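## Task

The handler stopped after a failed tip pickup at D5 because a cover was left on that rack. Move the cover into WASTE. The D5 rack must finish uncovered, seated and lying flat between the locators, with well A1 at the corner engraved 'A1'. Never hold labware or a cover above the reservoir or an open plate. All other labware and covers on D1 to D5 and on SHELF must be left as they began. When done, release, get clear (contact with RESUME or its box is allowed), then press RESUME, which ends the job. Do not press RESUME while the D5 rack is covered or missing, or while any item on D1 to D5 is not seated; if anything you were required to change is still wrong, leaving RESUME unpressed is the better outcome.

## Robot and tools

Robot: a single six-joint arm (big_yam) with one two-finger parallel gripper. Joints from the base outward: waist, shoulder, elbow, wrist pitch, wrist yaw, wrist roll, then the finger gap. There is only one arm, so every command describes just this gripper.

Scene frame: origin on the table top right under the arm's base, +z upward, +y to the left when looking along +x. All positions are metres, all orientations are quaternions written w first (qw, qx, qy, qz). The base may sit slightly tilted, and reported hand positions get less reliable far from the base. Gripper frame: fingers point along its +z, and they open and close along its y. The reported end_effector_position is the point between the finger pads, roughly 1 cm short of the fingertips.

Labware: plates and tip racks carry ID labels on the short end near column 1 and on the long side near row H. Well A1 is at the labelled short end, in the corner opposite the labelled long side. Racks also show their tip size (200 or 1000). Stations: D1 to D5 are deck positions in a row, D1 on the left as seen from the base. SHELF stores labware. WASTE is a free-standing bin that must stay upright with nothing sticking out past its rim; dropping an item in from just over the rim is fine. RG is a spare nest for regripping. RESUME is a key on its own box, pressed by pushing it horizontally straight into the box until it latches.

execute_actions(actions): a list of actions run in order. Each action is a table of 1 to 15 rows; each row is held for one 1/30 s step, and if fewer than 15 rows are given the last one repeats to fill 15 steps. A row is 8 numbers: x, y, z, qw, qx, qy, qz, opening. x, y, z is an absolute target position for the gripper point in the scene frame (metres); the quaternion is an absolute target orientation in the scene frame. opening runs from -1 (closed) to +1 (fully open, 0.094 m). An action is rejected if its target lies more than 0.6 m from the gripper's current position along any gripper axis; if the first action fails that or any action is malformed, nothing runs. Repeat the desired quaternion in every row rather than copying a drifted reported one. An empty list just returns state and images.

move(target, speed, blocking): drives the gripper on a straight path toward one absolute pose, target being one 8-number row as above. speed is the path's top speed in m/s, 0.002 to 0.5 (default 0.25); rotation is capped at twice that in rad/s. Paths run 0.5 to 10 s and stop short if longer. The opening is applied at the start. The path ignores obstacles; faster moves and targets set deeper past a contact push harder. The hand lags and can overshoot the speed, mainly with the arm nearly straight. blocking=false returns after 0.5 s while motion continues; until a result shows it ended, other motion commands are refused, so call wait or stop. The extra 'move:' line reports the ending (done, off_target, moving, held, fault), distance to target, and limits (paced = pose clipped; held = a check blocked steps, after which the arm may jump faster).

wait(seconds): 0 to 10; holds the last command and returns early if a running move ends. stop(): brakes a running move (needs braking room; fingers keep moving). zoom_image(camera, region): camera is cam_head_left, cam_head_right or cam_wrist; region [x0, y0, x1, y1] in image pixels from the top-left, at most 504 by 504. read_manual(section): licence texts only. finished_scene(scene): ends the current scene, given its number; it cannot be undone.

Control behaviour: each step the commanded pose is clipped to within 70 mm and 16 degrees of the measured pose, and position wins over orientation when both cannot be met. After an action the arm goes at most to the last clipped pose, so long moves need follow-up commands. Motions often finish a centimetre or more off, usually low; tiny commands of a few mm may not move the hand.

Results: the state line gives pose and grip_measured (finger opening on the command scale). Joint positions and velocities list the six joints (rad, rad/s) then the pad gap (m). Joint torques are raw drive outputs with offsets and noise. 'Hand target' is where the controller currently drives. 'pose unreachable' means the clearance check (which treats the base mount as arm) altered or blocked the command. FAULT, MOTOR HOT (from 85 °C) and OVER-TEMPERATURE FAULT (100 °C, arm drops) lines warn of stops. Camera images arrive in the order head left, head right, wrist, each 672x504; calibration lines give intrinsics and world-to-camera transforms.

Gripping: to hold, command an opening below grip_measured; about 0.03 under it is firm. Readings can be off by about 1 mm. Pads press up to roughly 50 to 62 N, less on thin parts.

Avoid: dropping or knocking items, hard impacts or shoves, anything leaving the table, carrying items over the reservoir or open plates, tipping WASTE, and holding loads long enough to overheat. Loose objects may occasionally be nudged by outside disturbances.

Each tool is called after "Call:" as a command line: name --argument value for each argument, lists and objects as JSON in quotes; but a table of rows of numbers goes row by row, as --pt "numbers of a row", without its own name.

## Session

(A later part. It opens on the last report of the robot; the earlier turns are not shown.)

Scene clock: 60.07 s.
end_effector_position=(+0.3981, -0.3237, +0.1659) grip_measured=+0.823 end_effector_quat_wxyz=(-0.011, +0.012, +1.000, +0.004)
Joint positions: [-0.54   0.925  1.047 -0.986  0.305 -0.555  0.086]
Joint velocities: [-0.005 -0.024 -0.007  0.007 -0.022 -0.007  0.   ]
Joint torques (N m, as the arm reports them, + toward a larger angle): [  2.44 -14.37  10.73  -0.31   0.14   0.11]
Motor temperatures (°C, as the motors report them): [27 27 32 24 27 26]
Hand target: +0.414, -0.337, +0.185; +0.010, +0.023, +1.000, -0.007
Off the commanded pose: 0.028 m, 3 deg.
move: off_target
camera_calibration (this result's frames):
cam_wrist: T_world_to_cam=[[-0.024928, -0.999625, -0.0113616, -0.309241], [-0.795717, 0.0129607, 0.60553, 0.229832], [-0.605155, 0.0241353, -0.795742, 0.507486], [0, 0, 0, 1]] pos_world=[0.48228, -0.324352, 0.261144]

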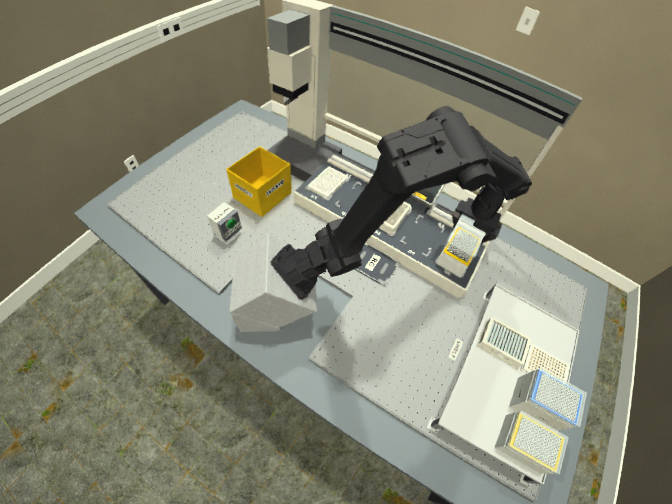

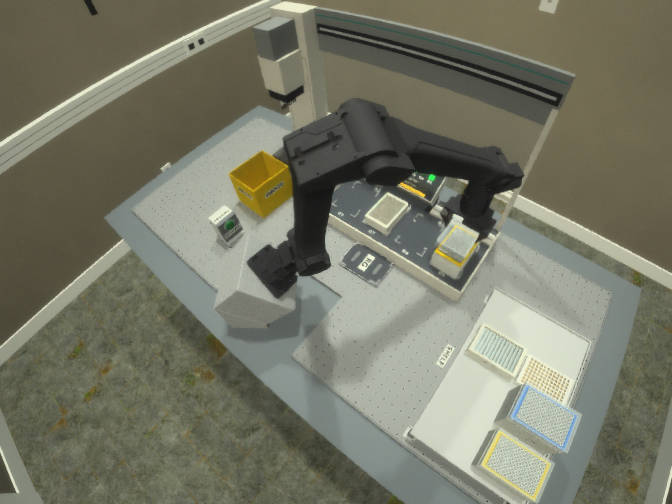

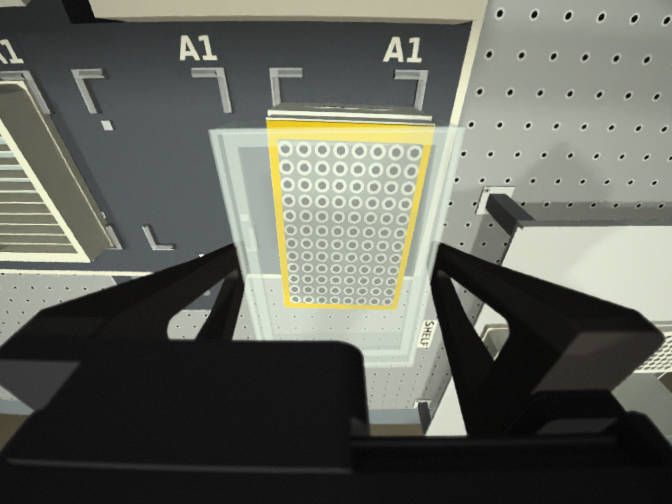

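Call:
move --target '[0.25,-0.31,0.165,0,0.01,1,0,0.77]' --speed 0.15

Call:
move --target '[0.235,-0.27,0.12,0,0.01,1,0,0.77]' --speed 0.12

Call:
move --target '[0.24,0.005,0.135,0,0.01,1,0,0.77]' --speed 0.15

Call:
move --target '[0.245,0.22,0.2,0,0.03,1,0,0.77]' --speed 0.2

Call:
move --target '[0.272,0.365,0.2,0,0.05,1,0,0.77]' --speed 0.2

Call:
zoom_image --camera "cam_head_left" --region '[360,150,520,300]'

Scene clock: 70.47 s.
end_effector_position=(+0.2524, -0.3103, +0.1691) grip_measured=+0.823 end_effector_quat_wxyz=(+0.001, +0.018, +1.000, +0.003)
Joint positions: [-0.938  0.586  0.717 -0.927  0.019 -0.844  0.086]
Joint velocities: [-0.005 -0.005  0.002 -0.007  0.051 -0.051 -0.001]
Joint torques (N m, as the arm reports them, + toward a larger angle): [-0.19 -8.47  6.65  0.46 -0.17 -0.16]
Motor temperatures (°C, as the motors report them): [27 27 33 24 27 26]
Hand target: +0.250, -0.309, +0.167; +0.002, +0.012, +1.000, +0.001
Off the commanded pose: 0.005 m, 1 deg.
move: done
camera_calibration (this result's frames):
cam_wrist: T_world_to_cam=[[-0.03566, -0.999313, -0.0101292, -0.296802], [-0.810277, 0.0229786, 0.585597, 0.121922], [-0.584961, 0.0290898, -0.810539, 0.420475], [0, 0, 0, 1]] pos_world=[0.334168, -0.311632, 0.266408]

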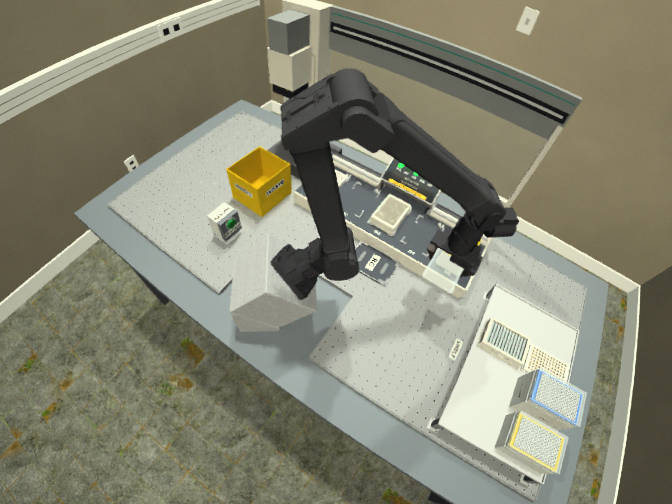

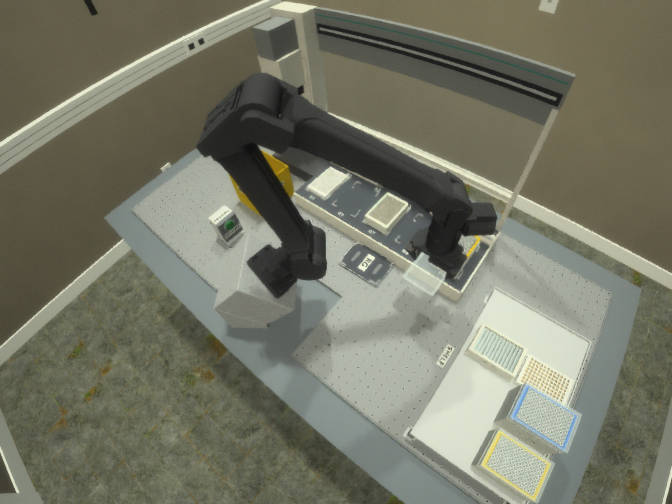

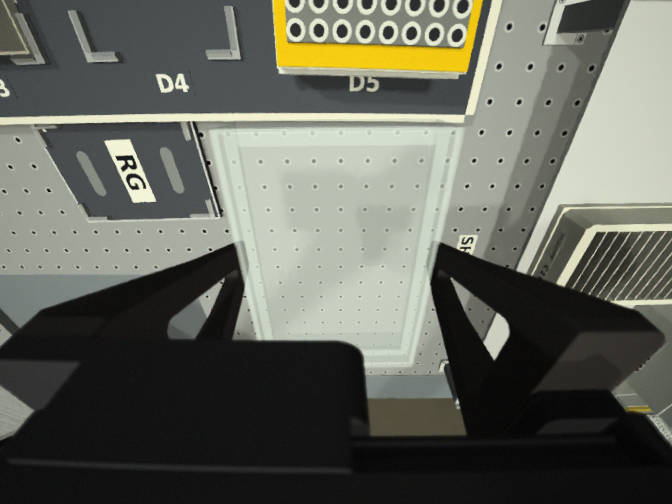

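Scene clock: 71.33 s.
end_effector_position=(+0.2336, -0.2720, +0.1232) grip_measured=+0.823 end_effector_quat_wxyz=(-0.002, +0.006, +1.000, -0.000)
Joint positions: [-0.878  0.586  0.554 -0.765  0.071 -0.826  0.086]
Joint velocities: [-0.005 -0.005  0.032  0.007 -0.022 -0.022  0.   ]
Joint torques (N m, as the arm reports them, + toward a larger angle): [ 0.99 -6.86  5.94  0.46  0.1   0.11]
Motor temperatures (°C, as the motors report them): [27 27 33 24 27 26]
Hand target: +0.234, -0.269, +0.121; -0.000, +0.010, +1.000, +0.000
Off the commanded pose: 0.004 m, 1 deg.
move: done
camera_calibration (this result's frames):
cam_wrist: T_world_to_cam=[[-0.0113628, -0.999932, -0.0025306, -0.266495], [-0.806306, 0.00766566, 0.591449, 0.126824], [-0.591389, 0.00876093, -0.806339, 0.366582], [0, 0, 0, 1]] pos_world=[0.316023, -0.270661, 0.219905]

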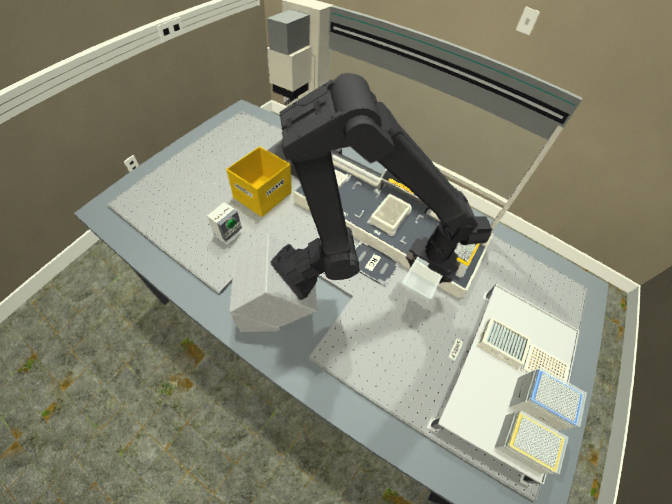

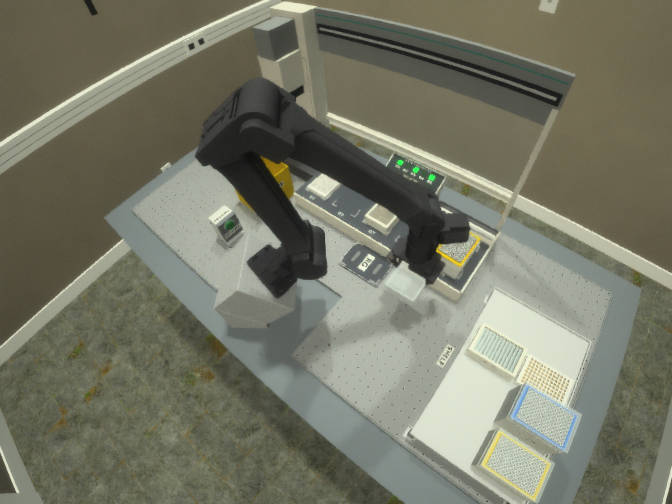

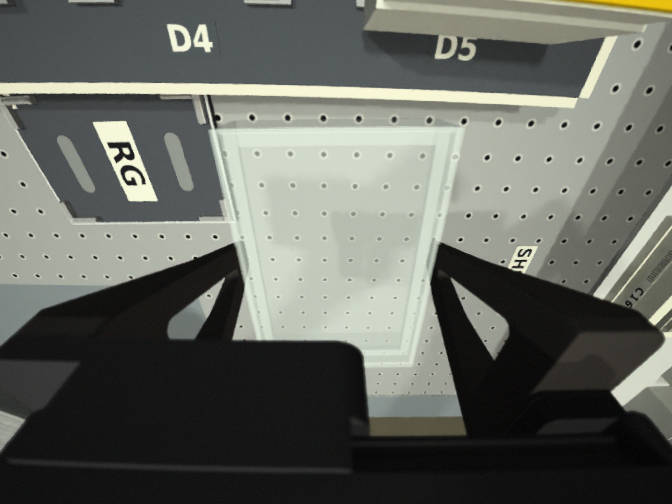

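Scene clock: 73.87 s.
end_effector_position=(+0.2249, -0.0013, +0.1289) grip_measured=+0.823 end_effector_quat_wxyz=(-0.016, -0.009, +1.000, -0.013)
Joint positions: [ 0.507  1.009  0.358 -0.887  0.78   0.561  0.086]
Joint velocities: [-0.024 -0.005  0.002  0.002  0.051  0.051 -0.002]
Joint torques (N m, as the arm reports them, + toward a larger angle): [ 3.24 -0.53  7.17 -0.09  0.27  0.13]
Motor temperatures (°C, as the motors report them): [27 27 32 24 27 26]
Hand target: +0.239, +0.002, +0.135; -0.006, +0.005, +1.000, -0.008
Off the commanded pose: 0.017 m, 3 deg.
move: off_target
camera_calibration (this result's frames):
cam_wrist: T_world_to_cam=[[0.0178881, -0.999608, 0.0215312, -0.00556043], [-0.790232, -0.000941651, 0.612808, 0.108015], [-0.612547, -0.0279766, -0.789939, 0.366288], [0, 0, 0, 1]] pos_world=[0.309825, 0.00479093, 0.223272]

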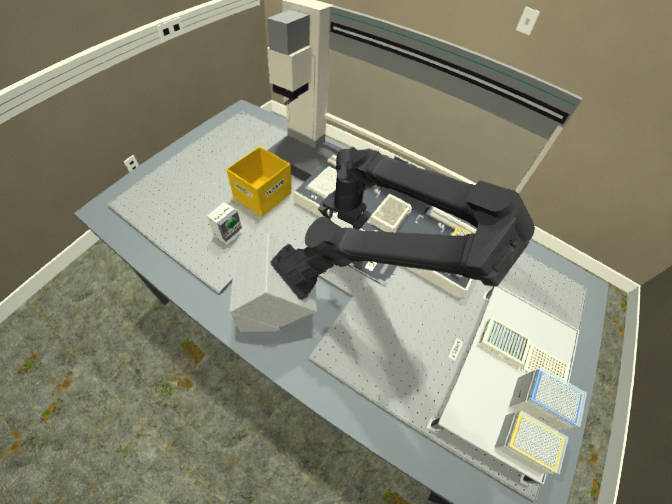

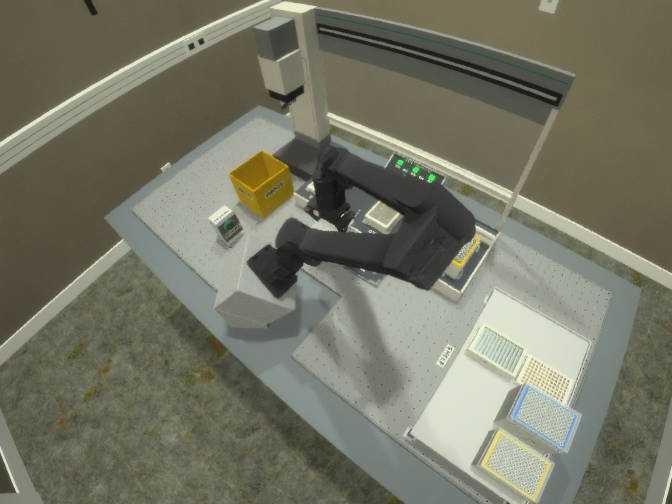

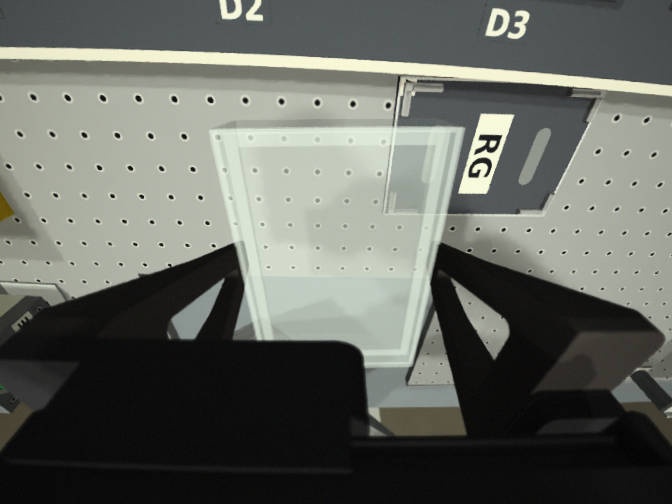

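Scene clock: 75.53 s.
end_effector_position=(+0.2399, +0.2068, +0.1890) grip_measured=+0.823 end_effector_quat_wxyz=(-0.002, +0.019, +1.000, -0.012)
Joint positions: [ 1.004  1.742  0.796 -1.028  0.706  1.267  0.086]
Joint velocities: [-0.015  0.005 -0.022  0.002 -0.022  0.007  0.   ]
Joint torques (N m, as the arm reports them, + toward a larger angle): [ 8.31 -5.47  8.55 -0.39  0.11  0.09]
Motor temperatures (°C, as the motors report them): [28 27 32 24 27 26]
Hand target: +0.248, +0.217, +0.196; +0.001, +0.030, +1.000, -0.005
Off the commanded pose: 0.018 m, 2 deg.
move: off_target
camera_calibration (this result's frames):
cam_wrist: T_world_to_cam=[[-0.0376755, -0.99909, 0.0200176, 0.214464], [-0.806342, 0.042227, 0.589941, 0.0824744], [-0.590249, 0.00608526, -0.807198, 0.419692], [0, 0, 0, 1]] pos_world=[0.322305, 0.208232, 0.285826]

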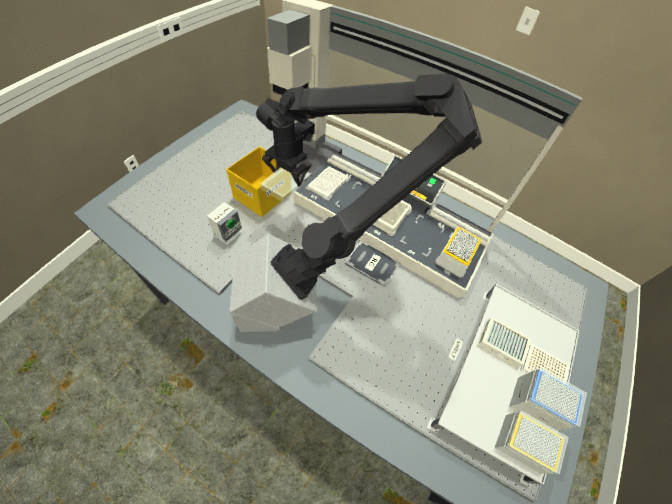

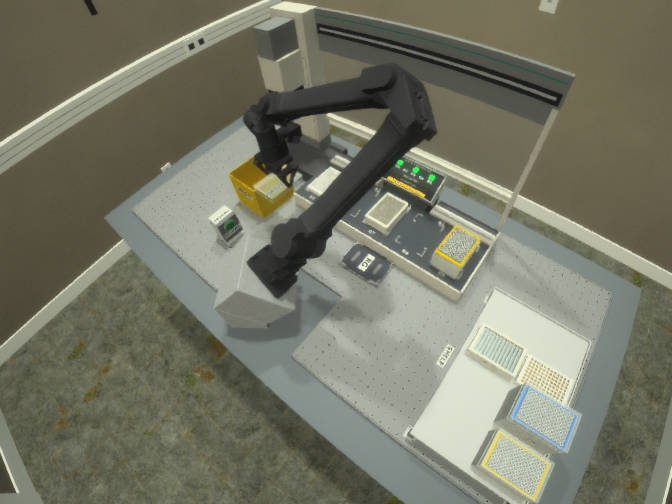

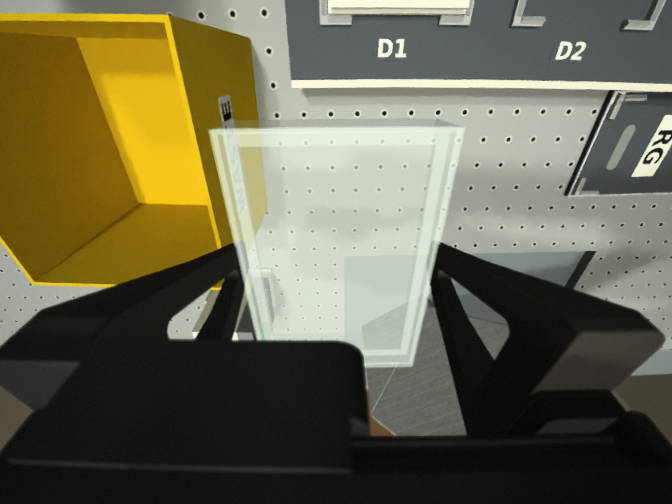

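Scene clock: 76.70 s.
end_effector_position=(+0.2688, +0.3521, +0.1896) grip_measured=+0.823 end_effector_quat_wxyz=(-0.003, +0.042, +0.999, -0.007)
Joint positions: [ 1.042  2.116  1.196 -1.073  0.686  1.352  0.086]
Joint velocities: [-0.015  0.015 -0.007 -0.002 -0.022 -0.022  0.   ]
Joint torques (N m, as the arm reports them, + toward a larger angle): [ 12.28 -10.61   9.05  -0.29   0.06   0.11]
Motor temperatures (°C, as the motors report them): [28 27 32 24 27 26]
Hand target: +0.273, +0.365, +0.197; +0.000, +0.050, +0.999, +0.000
Off the commanded pose: 0.017 m, 1 deg.
move: off_target
camera_calibration (this result's frames):
cam_wrist: T_world_to_cam=[[-0.0832733, -0.996461, 0.0114142, 0.373636], [-0.802887, 0.0738724, 0.591536, 0.0869288], [-0.590286, 0.0400948, -0.806198, 0.424115], [0, 0, 0, 1]] pos_world=[0.351257, 0.348887, 0.286234]

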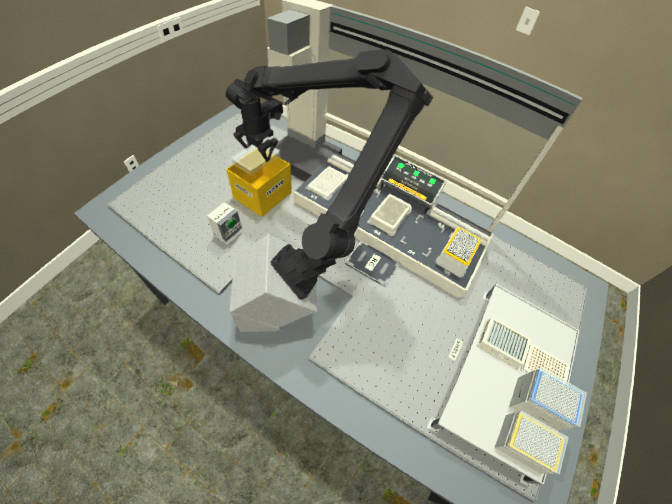

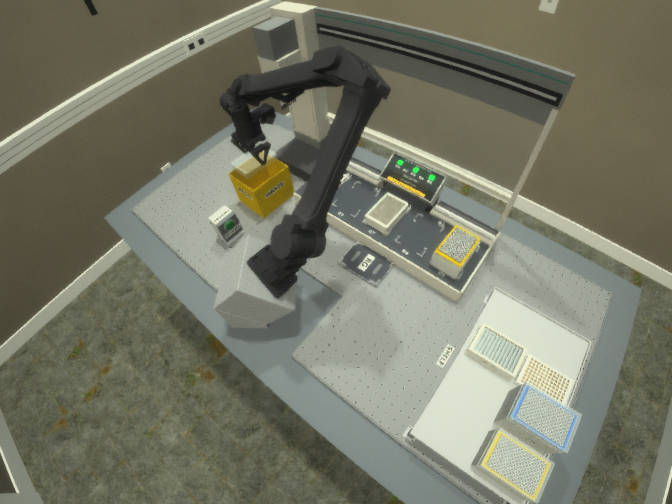

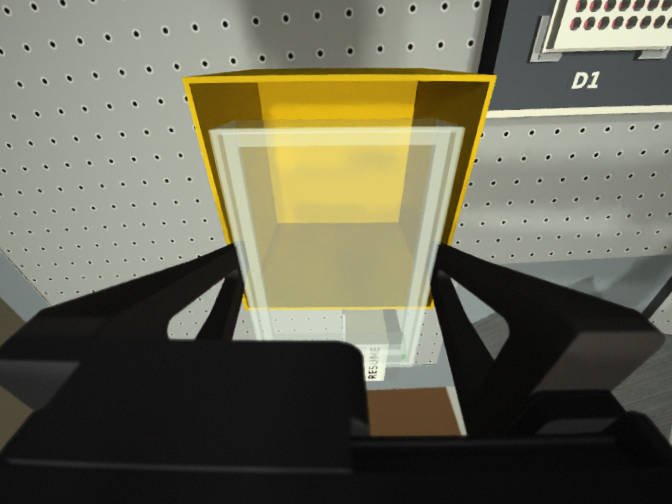

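Region (360, 150, 520, 300) of cam_head_left's 672x504 image, scaled by 3.150, with more detail than that image has; it fills the top 472 rows of this view, and the rest is white.

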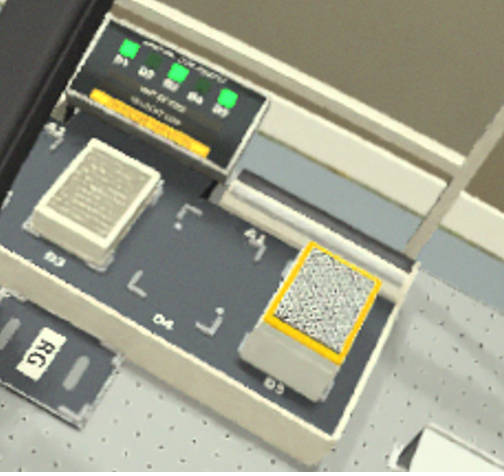

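Call:
move --target '[0.264,0.352,0.116,0,0.042,1,0,0.77]' --speed 0.08

Scene clock: 80.80 s.
end_effector_position=(+0.2665, +0.3559, +0.1315) grip_measured=+0.823 end_effector_quat_wxyz=(+0.006, +0.049, +0.999, +0.013)
Joint positions: [ 0.968  2.16   1.109 -0.828  0.715  1.24   0.086]
Joint velocities: [ 0.005 -0.005  0.002 -0.002 -0.037 -0.037  0.001]
Joint torques (N m, as the arm reports them, + toward a larger angle): [  9.88 -10.5    4.88   0.44   0.32  -0.17]
Motor temperatures (°C, as the motors report them): [28 27 32 24 27 26]
Hand target: +0.262, +0.350, +0.117; -0.001, +0.042, +0.999, +0.001
Off the commanded pose: 0.016 m, 2 deg.
move: off_target
camera_calibration (this result's frames):
cam_wrist: T_world_to_cam=[[-0.0973517, -0.994827, -0.0289987, 0.386388], [-0.81248, 0.062612, 0.579617, 0.127271], [-0.574804, 0.0799876, -0.814373, 0.358487], [0, 0, 0, 1]] pos_world=[0.34708, 0.347747, 0.229379]

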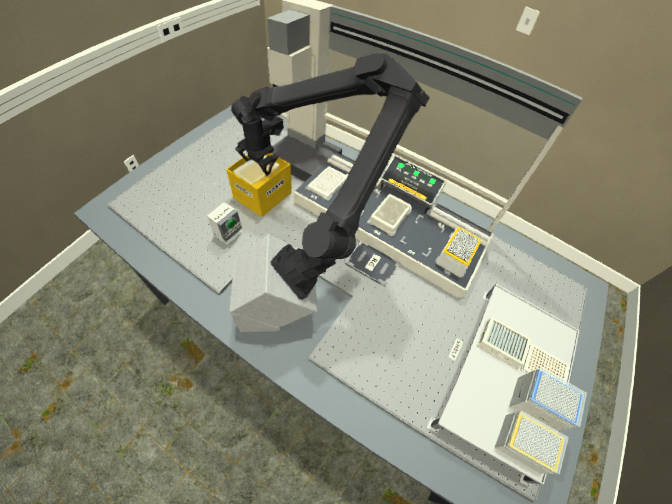

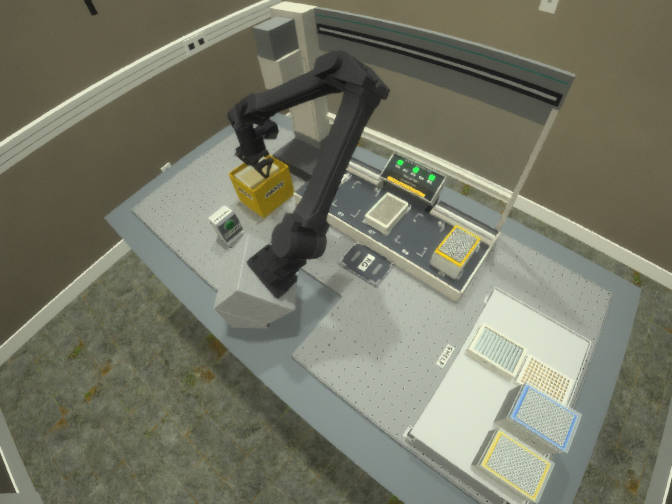

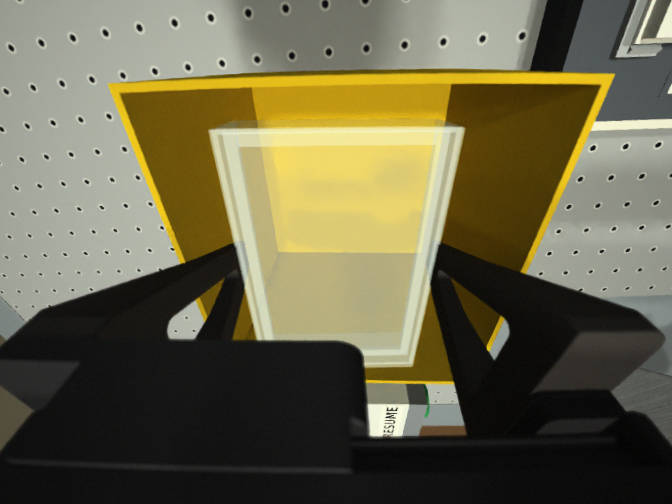

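Call:
execute_actions --actions '[[[0.264,0.352,0.116,0,0.042,1,0,1]]]'

Call:
move --target '[0.272,0.35,0.2,0,0.04,1,0,1]' --speed 0.15

Call:
move --target '[0.3,0.0,0.16,0,0,1,0,1]'

Call:
move --target '[0.40,-0.338,0.18,0,0.02,1,0,1]' --speed 0.2

Call:
move --target '[0.385,-0.326,0.135,-0.005,0.015,1,0,1]' --speed 0.08

Scene clock: 86.00 s.
end_effector_position=(+0.2668, +0.3557, +0.1315) grip_measured=+1.000 end_effector_quat_wxyz=(+0.007, +0.047, +0.999, +0.012)
Joint positions: [ 0.968  2.16   1.109 -0.828  0.717  1.238  0.094]
Joint velocities: [-0.005  0.015 -0.002  0.017  0.051 -0.022  0.   ]
Joint torques (N m, as the arm reports them, + toward a larger angle): [ 10.   -10.07   5.17   0.36   0.32  -0.15]
Motor temperatures (°C, as the motors report them): [28 27 32 24 27 26]
Hand target: +0.263, +0.351, +0.117; -0.000, +0.042, +0.999, +0.000
Off the commanded pose: 0.016 m, 2 deg.
camera_calibration (this result's frames):
cam_wrist: T_world_to_cam=[[-0.0946968, -0.995106, -0.0282241, 0.38555], [-0.813883, 0.0610627, 0.577812, 0.128734], [-0.57326, 0.077688, -0.815682, 0.359285], [0, 0, 0, 1]] pos_world=[0.347249, 0.34789, 0.22956]

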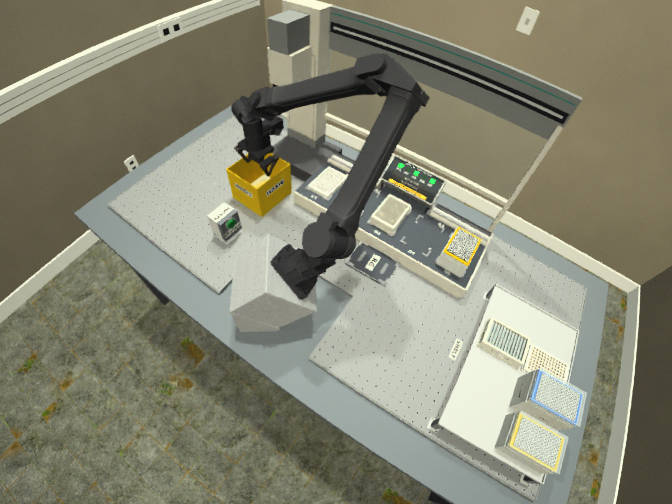

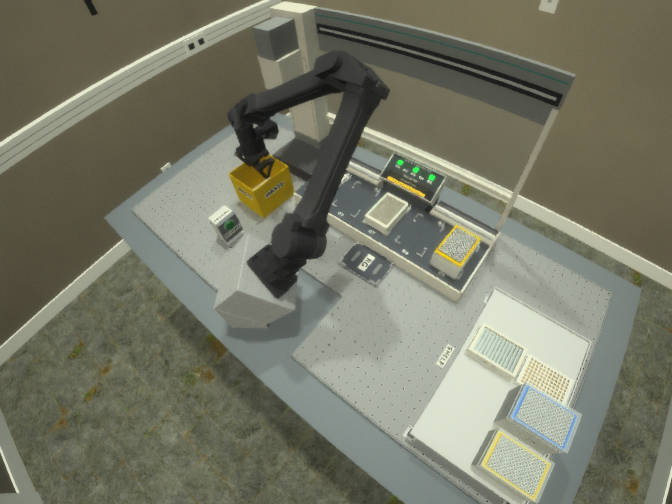

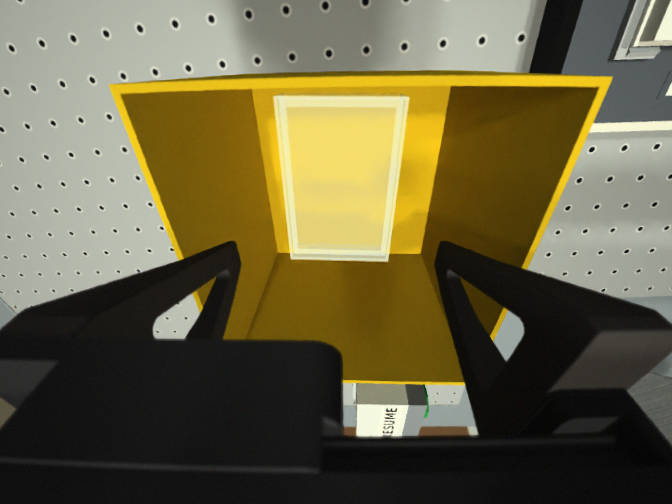

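Scene clock: 86.90 s.
end_effector_position=(+0.2644, +0.3418, +0.1913) grip_measured=+1.000 end_effector_quat_wxyz=(-0.001, +0.026, +1.000, -0.010)
Joint positions: [ 1.047  2.093  1.166 -1.075  0.688  1.33   0.094]
Joint velocities: [-0.005 -0.015 -0.027 -0.007  0.095  0.007  0.   ]
Joint torques (N m, as the arm reports them, + toward a larger angle): [ 11.3  -10.98   8.71  -0.33   0.09   0.13]
Motor temperatures (°C, as the motors report them): [28 27 32 24 27 26]
Hand target: +0.273, +0.351, +0.200; +0.001, +0.040, +0.999, -0.001
Off the commanded pose: 0.014 m, 2 deg.
move: off_target
camera_calibration (this result's frames):
cam_wrist: T_world_to_cam=[[-0.0518679, -0.998527, 0.0159475, 0.354573], [-0.806445, 0.0512986, 0.58908, 0.0922338], [-0.58903, 0.0176936, -0.807917, 0.430957], [0, 0, 0, 1]] pos_world=[0.346619, 0.341694, 0.28819]

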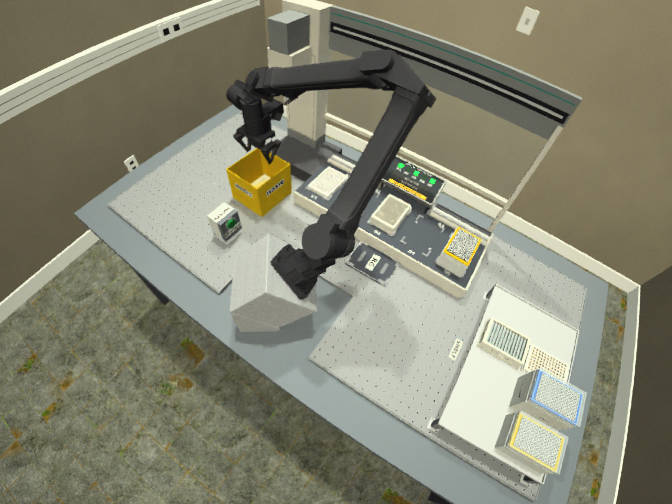

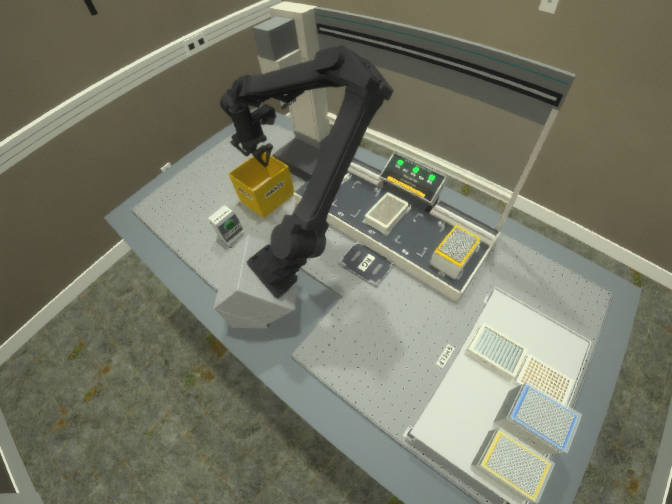

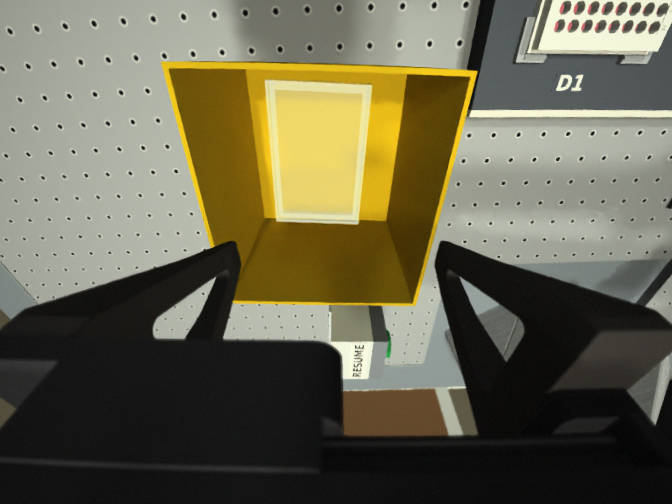

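Scene clock: 89.00 s.
end_effector_position=(+0.3023, +0.0038, +0.1699) grip_measured=+1.000 end_effector_quat_wxyz=(+0.004, +0.007, +1.000, +0.008)
Joint positions: [ 0.514  1.048  0.569 -0.988  0.766  0.548  0.094]
Joint velocities: [-0.005 -0.005  0.002 -0.002 -0.037 -0.066  0.   ]
Joint torques (N m, as the arm reports them, + toward a larger angle): [ 2.92 -2.07  4.87  0.47 -0.01 -0.19]
Motor temperatures (°C, as the motors report them): [28 27 32 24 27 26]
Hand target: +0.297, +0.004, +0.165; -0.001, -0.001, +1.000, +0.006
Off the commanded pose: 0.011 m, 1 deg.
move: off_target
camera_calibration (this result's frames):
cam_wrist: T_world_to_cam=[[-0.0130988, -0.999728, -0.0192853, 0.0135763], [-0.813892, -0.000544193, 0.581015, 0.156602], [-0.580868, 0.0233068, -0.813664, 0.440538], [0, 0, 0, 1]] pos_world=[0.383529, 0.00339028, 0.267724]

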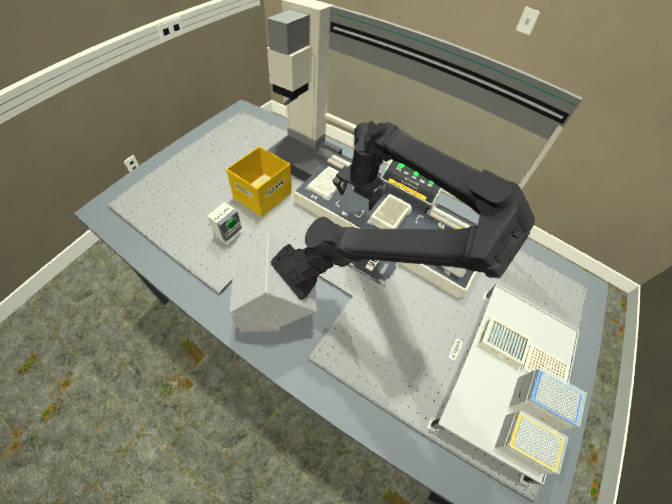

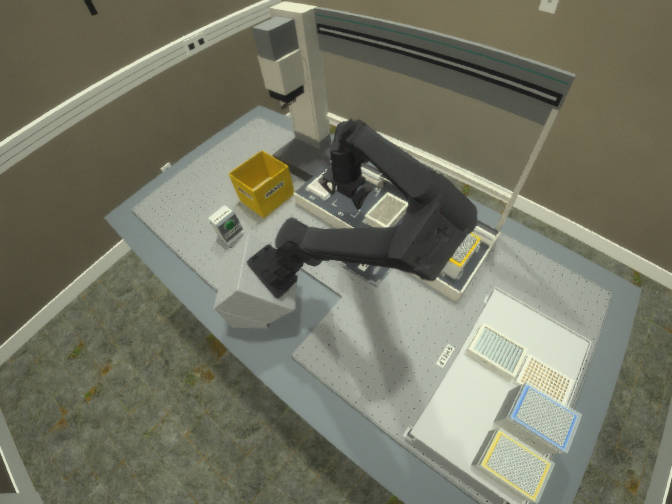

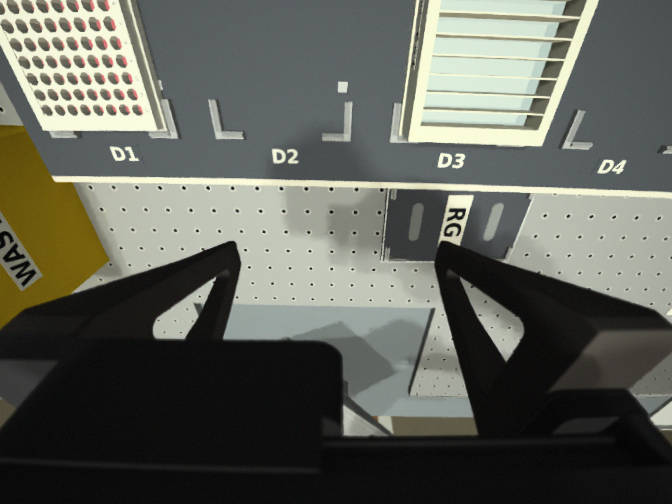

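Scene clock: 91.30 s.
end_effector_position=(+0.3902, -0.3257, +0.1748) grip_measured=+1.000 end_effector_quat_wxyz=(+0.001, +0.028, +1.000, +0.010)
Joint positions: [-0.566  0.886  1.033 -0.991  0.264 -0.548  0.094]
Joint velocities: [-0.005 -0.005  0.012 -0.007 -0.022 -0.037  0.   ]
Joint torques (N m, as the arm reports them, + toward a larger angle): [  0.86 -10.72  10.45  -0.23  -0.15  -0.16]
Motor temperatures (°C, as the motors report them): [28 27 32 24 27 26]
Hand target: +0.401, -0.337, +0.178; +0.004, +0.024, +1.000, +0.007
Off the commanded pose: 0.017 m, 1 deg.
move: off_target
camera_calibration (this result's frames):
cam_wrist: T_world_to_cam=[[-0.0565296, -0.998124, -0.0235066, -0.296342], [-0.809267, 0.0320193, 0.586568, 0.232921], [-0.584715, 0.0521816, -0.809559, 0.513422], [0, 0, 0, 1]] pos_world=[0.471949, -0.330035, 0.272056]

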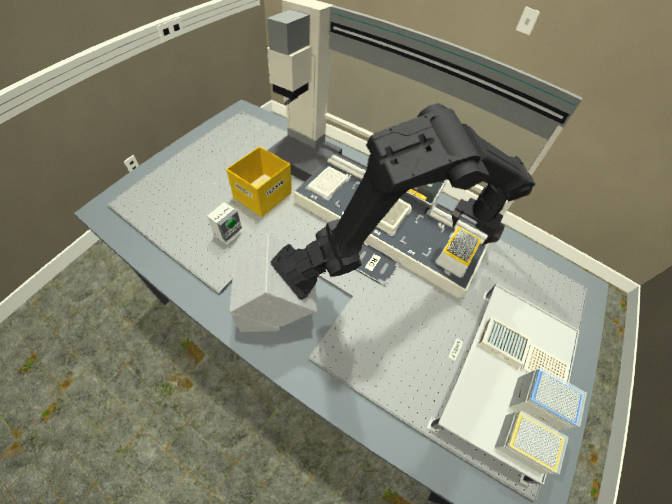

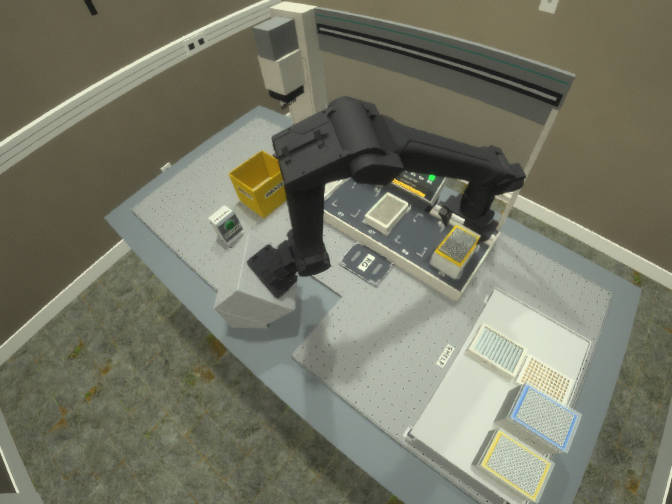

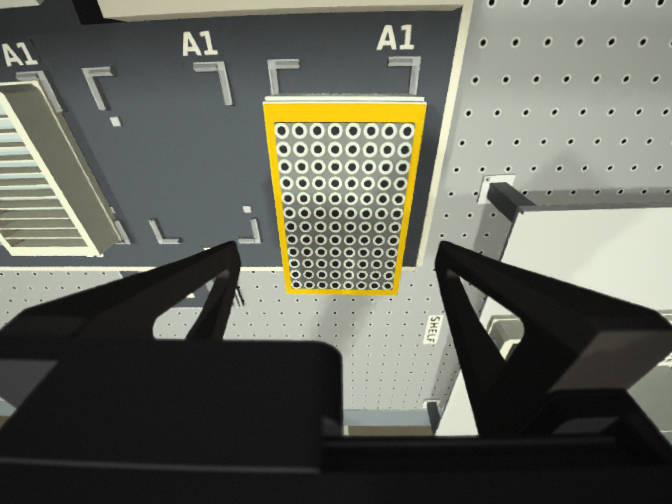

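Scene clock: 92.20 s.
end_effector_position=(+0.3890, -0.3286, +0.1479) grip_measured=+1.000 end_effector_quat_wxyz=(+0.007, +0.021, +1.000, -0.005)
Joint positions: [-0.593  0.915  0.987 -0.884  0.264 -0.589  0.094]
Joint velocities: [-0.005  0.005 -0.022  0.007 -0.007 -0.022  0.   ]
Joint torques (N m, as the arm reports them, + toward a larger angle): [  0.68 -11.45   6.3    0.56  -0.12  -0.15]
Motor temperatures (°C, as the motors report them): [28 27 32 24 27 26]
Hand target: +0.384, -0.326, +0.136; -0.005, +0.015, +1.000, +0.000
Off the commanded pose: 0.014 m, 2 deg.
move: off_target
camera_calibration (this result's frames):
cam_wrist: T_world_to_cam=[[-0.0429068, -0.999063, 0.00569527, -0.309849], [-0.815918, 0.0383299, 0.576896, 0.253921], [-0.576574, 0.0201059, -0.816798, 0.478473], [0, 0, 0, 1]] pos_world=[0.469759, -0.328911, 0.246094]

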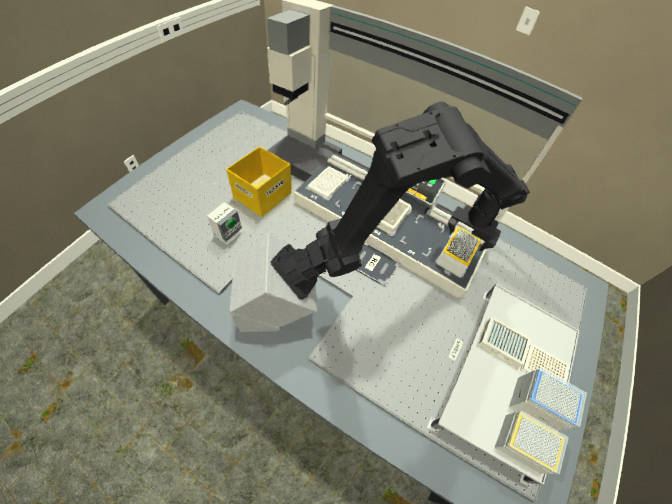

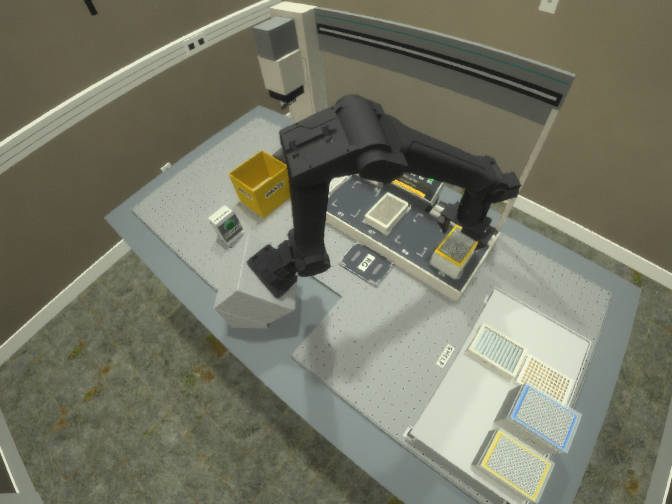

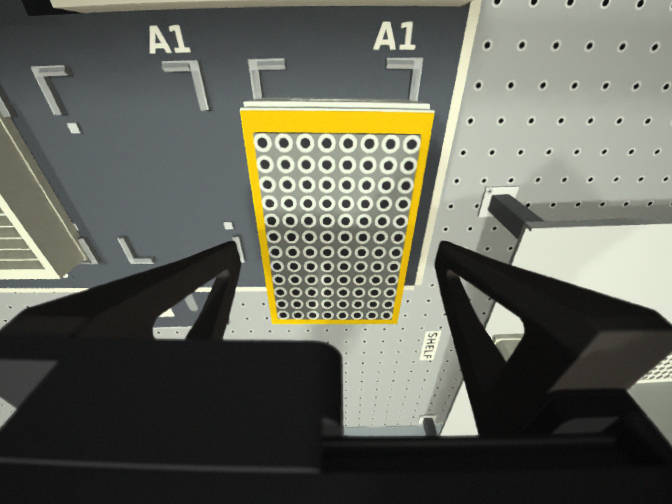

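Call:
execute_actions --actions '[[[0.385,-0.325,0.132,-0.005,0.015,1,0,1],[0.385,-0.325,0.129,-0.005,0.015,1,0,1],[0.385,-0.325,0.126,-0.005,0.015,1,0,1],[0.385,-0.325,0.123,-0.005,0.015,1,0,1],[0.385,-0.325,0.12,-0.005,0.015,1,0,1],[0.385,-0.325,0.117,-0.005,0.015,1,0,1],[0.385,-0.325,0.114,-0.005,0.015,1,0,1],[0.385,-0.325,0.111,-0.005,0.015,1,0,1],[0.385,-0.325,0.108,-0.005,0.015,1,0,1],[0.385,-0.325,0.105,-0.005,0.015,1,0,1],[0.385,-0.325,0.102,-0.005,0.015,1,0,1],[0.385,-0.325,0.099,-0.005,0.015,1,0,1],[0.385,-0.325,0.096,-0.005,0.015,1,0,1],[0.385,-0.325,0.093,-0.005,0.015,1,0,1],[0.385,-0.325,0.09,-0.005,0.015,1,0,1]],[[0.385,-0.325,0.087,-0.005,0.012,1,0,1],[0.385,-0.325,0.084,-0.005,0.012,1,0,1],[0.385,-0.325,0.081,-0.005,0.012,1,0,1]],[[0.385,-0.325,0.081,-0.005,0.012,1,0,0.93],[0.385,-0.325,0.081,-0.005,0.012,1,0,0.88],[0.385,-0.325,0.081,-0.005,0.012,1,0,0.85],[0.385,-0.325,0.081,-0.005,0.012,1,0,0.82],[0.385,-0.325,0.081,-0.005,0.012,1,0,0.79],[0.385,-0.325,0.081,-0.005,0.012,1,0,0.76]]]'

Scene clock: 108.17 s.
end_effector_position=(+0.3911, -0.3276, +0.0927) grip_measured=+0.804 end_effector_quat_wxyz=(+0.006, +0.017, +1.000, -0.005)
Joint positions: [-0.632  1.021  0.946 -0.73   0.239 -0.627  0.085]
Joint velocities: [-0.015  0.005  0.012 -0.022  0.022 -0.022  0.001]
Joint torques (N m, as the arm reports them, + toward a larger angle): [  0.94 -12.1    5.63   0.47  -0.1   -0.15]
Motor temperatures (°C, as the motors report them): [28 27 32 24 27 26]
Hand target: +0.385, -0.325, +0.082; -0.005, +0.012, +1.000, +0.000
Off the commanded pose: 0.013 m, 2 deg.
camera_calibration (this result's frames):
cam_wrist: T_world_to_cam=[[-0.0343064, -0.999391, 0.00632435, -0.312047], [-0.815391, 0.0316482, 0.578045, 0.28488], [-0.577893, 0.0146738, -0.815981, 0.433218], [0, 0, 0, 1]] pos_world=[0.471937, -0.32723, 0.190798]

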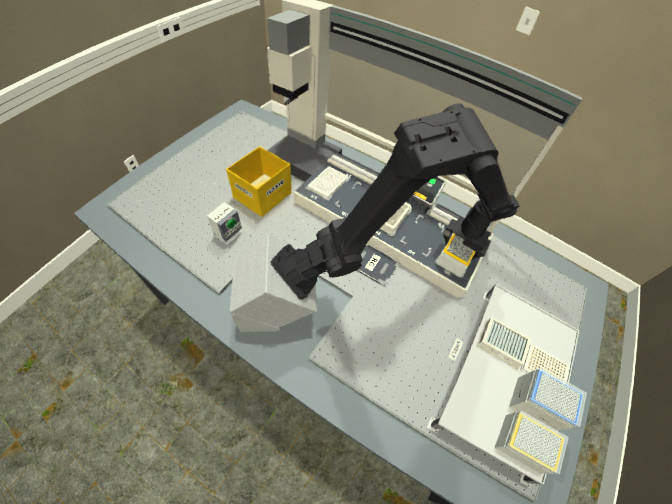

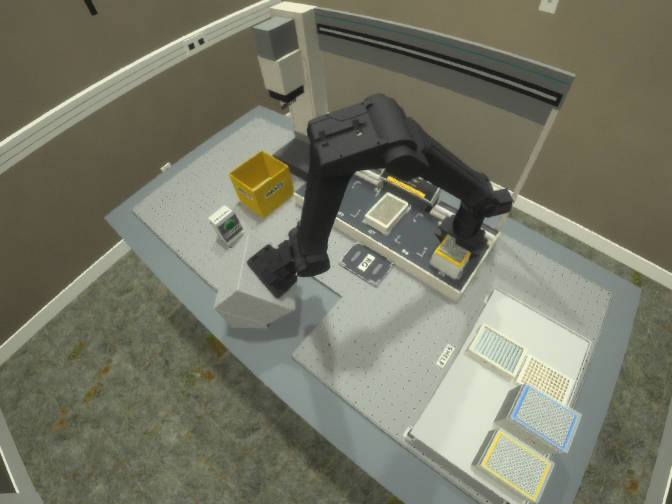

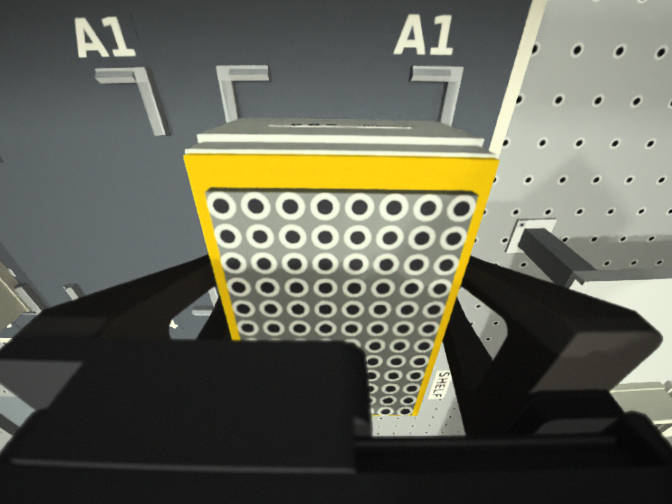

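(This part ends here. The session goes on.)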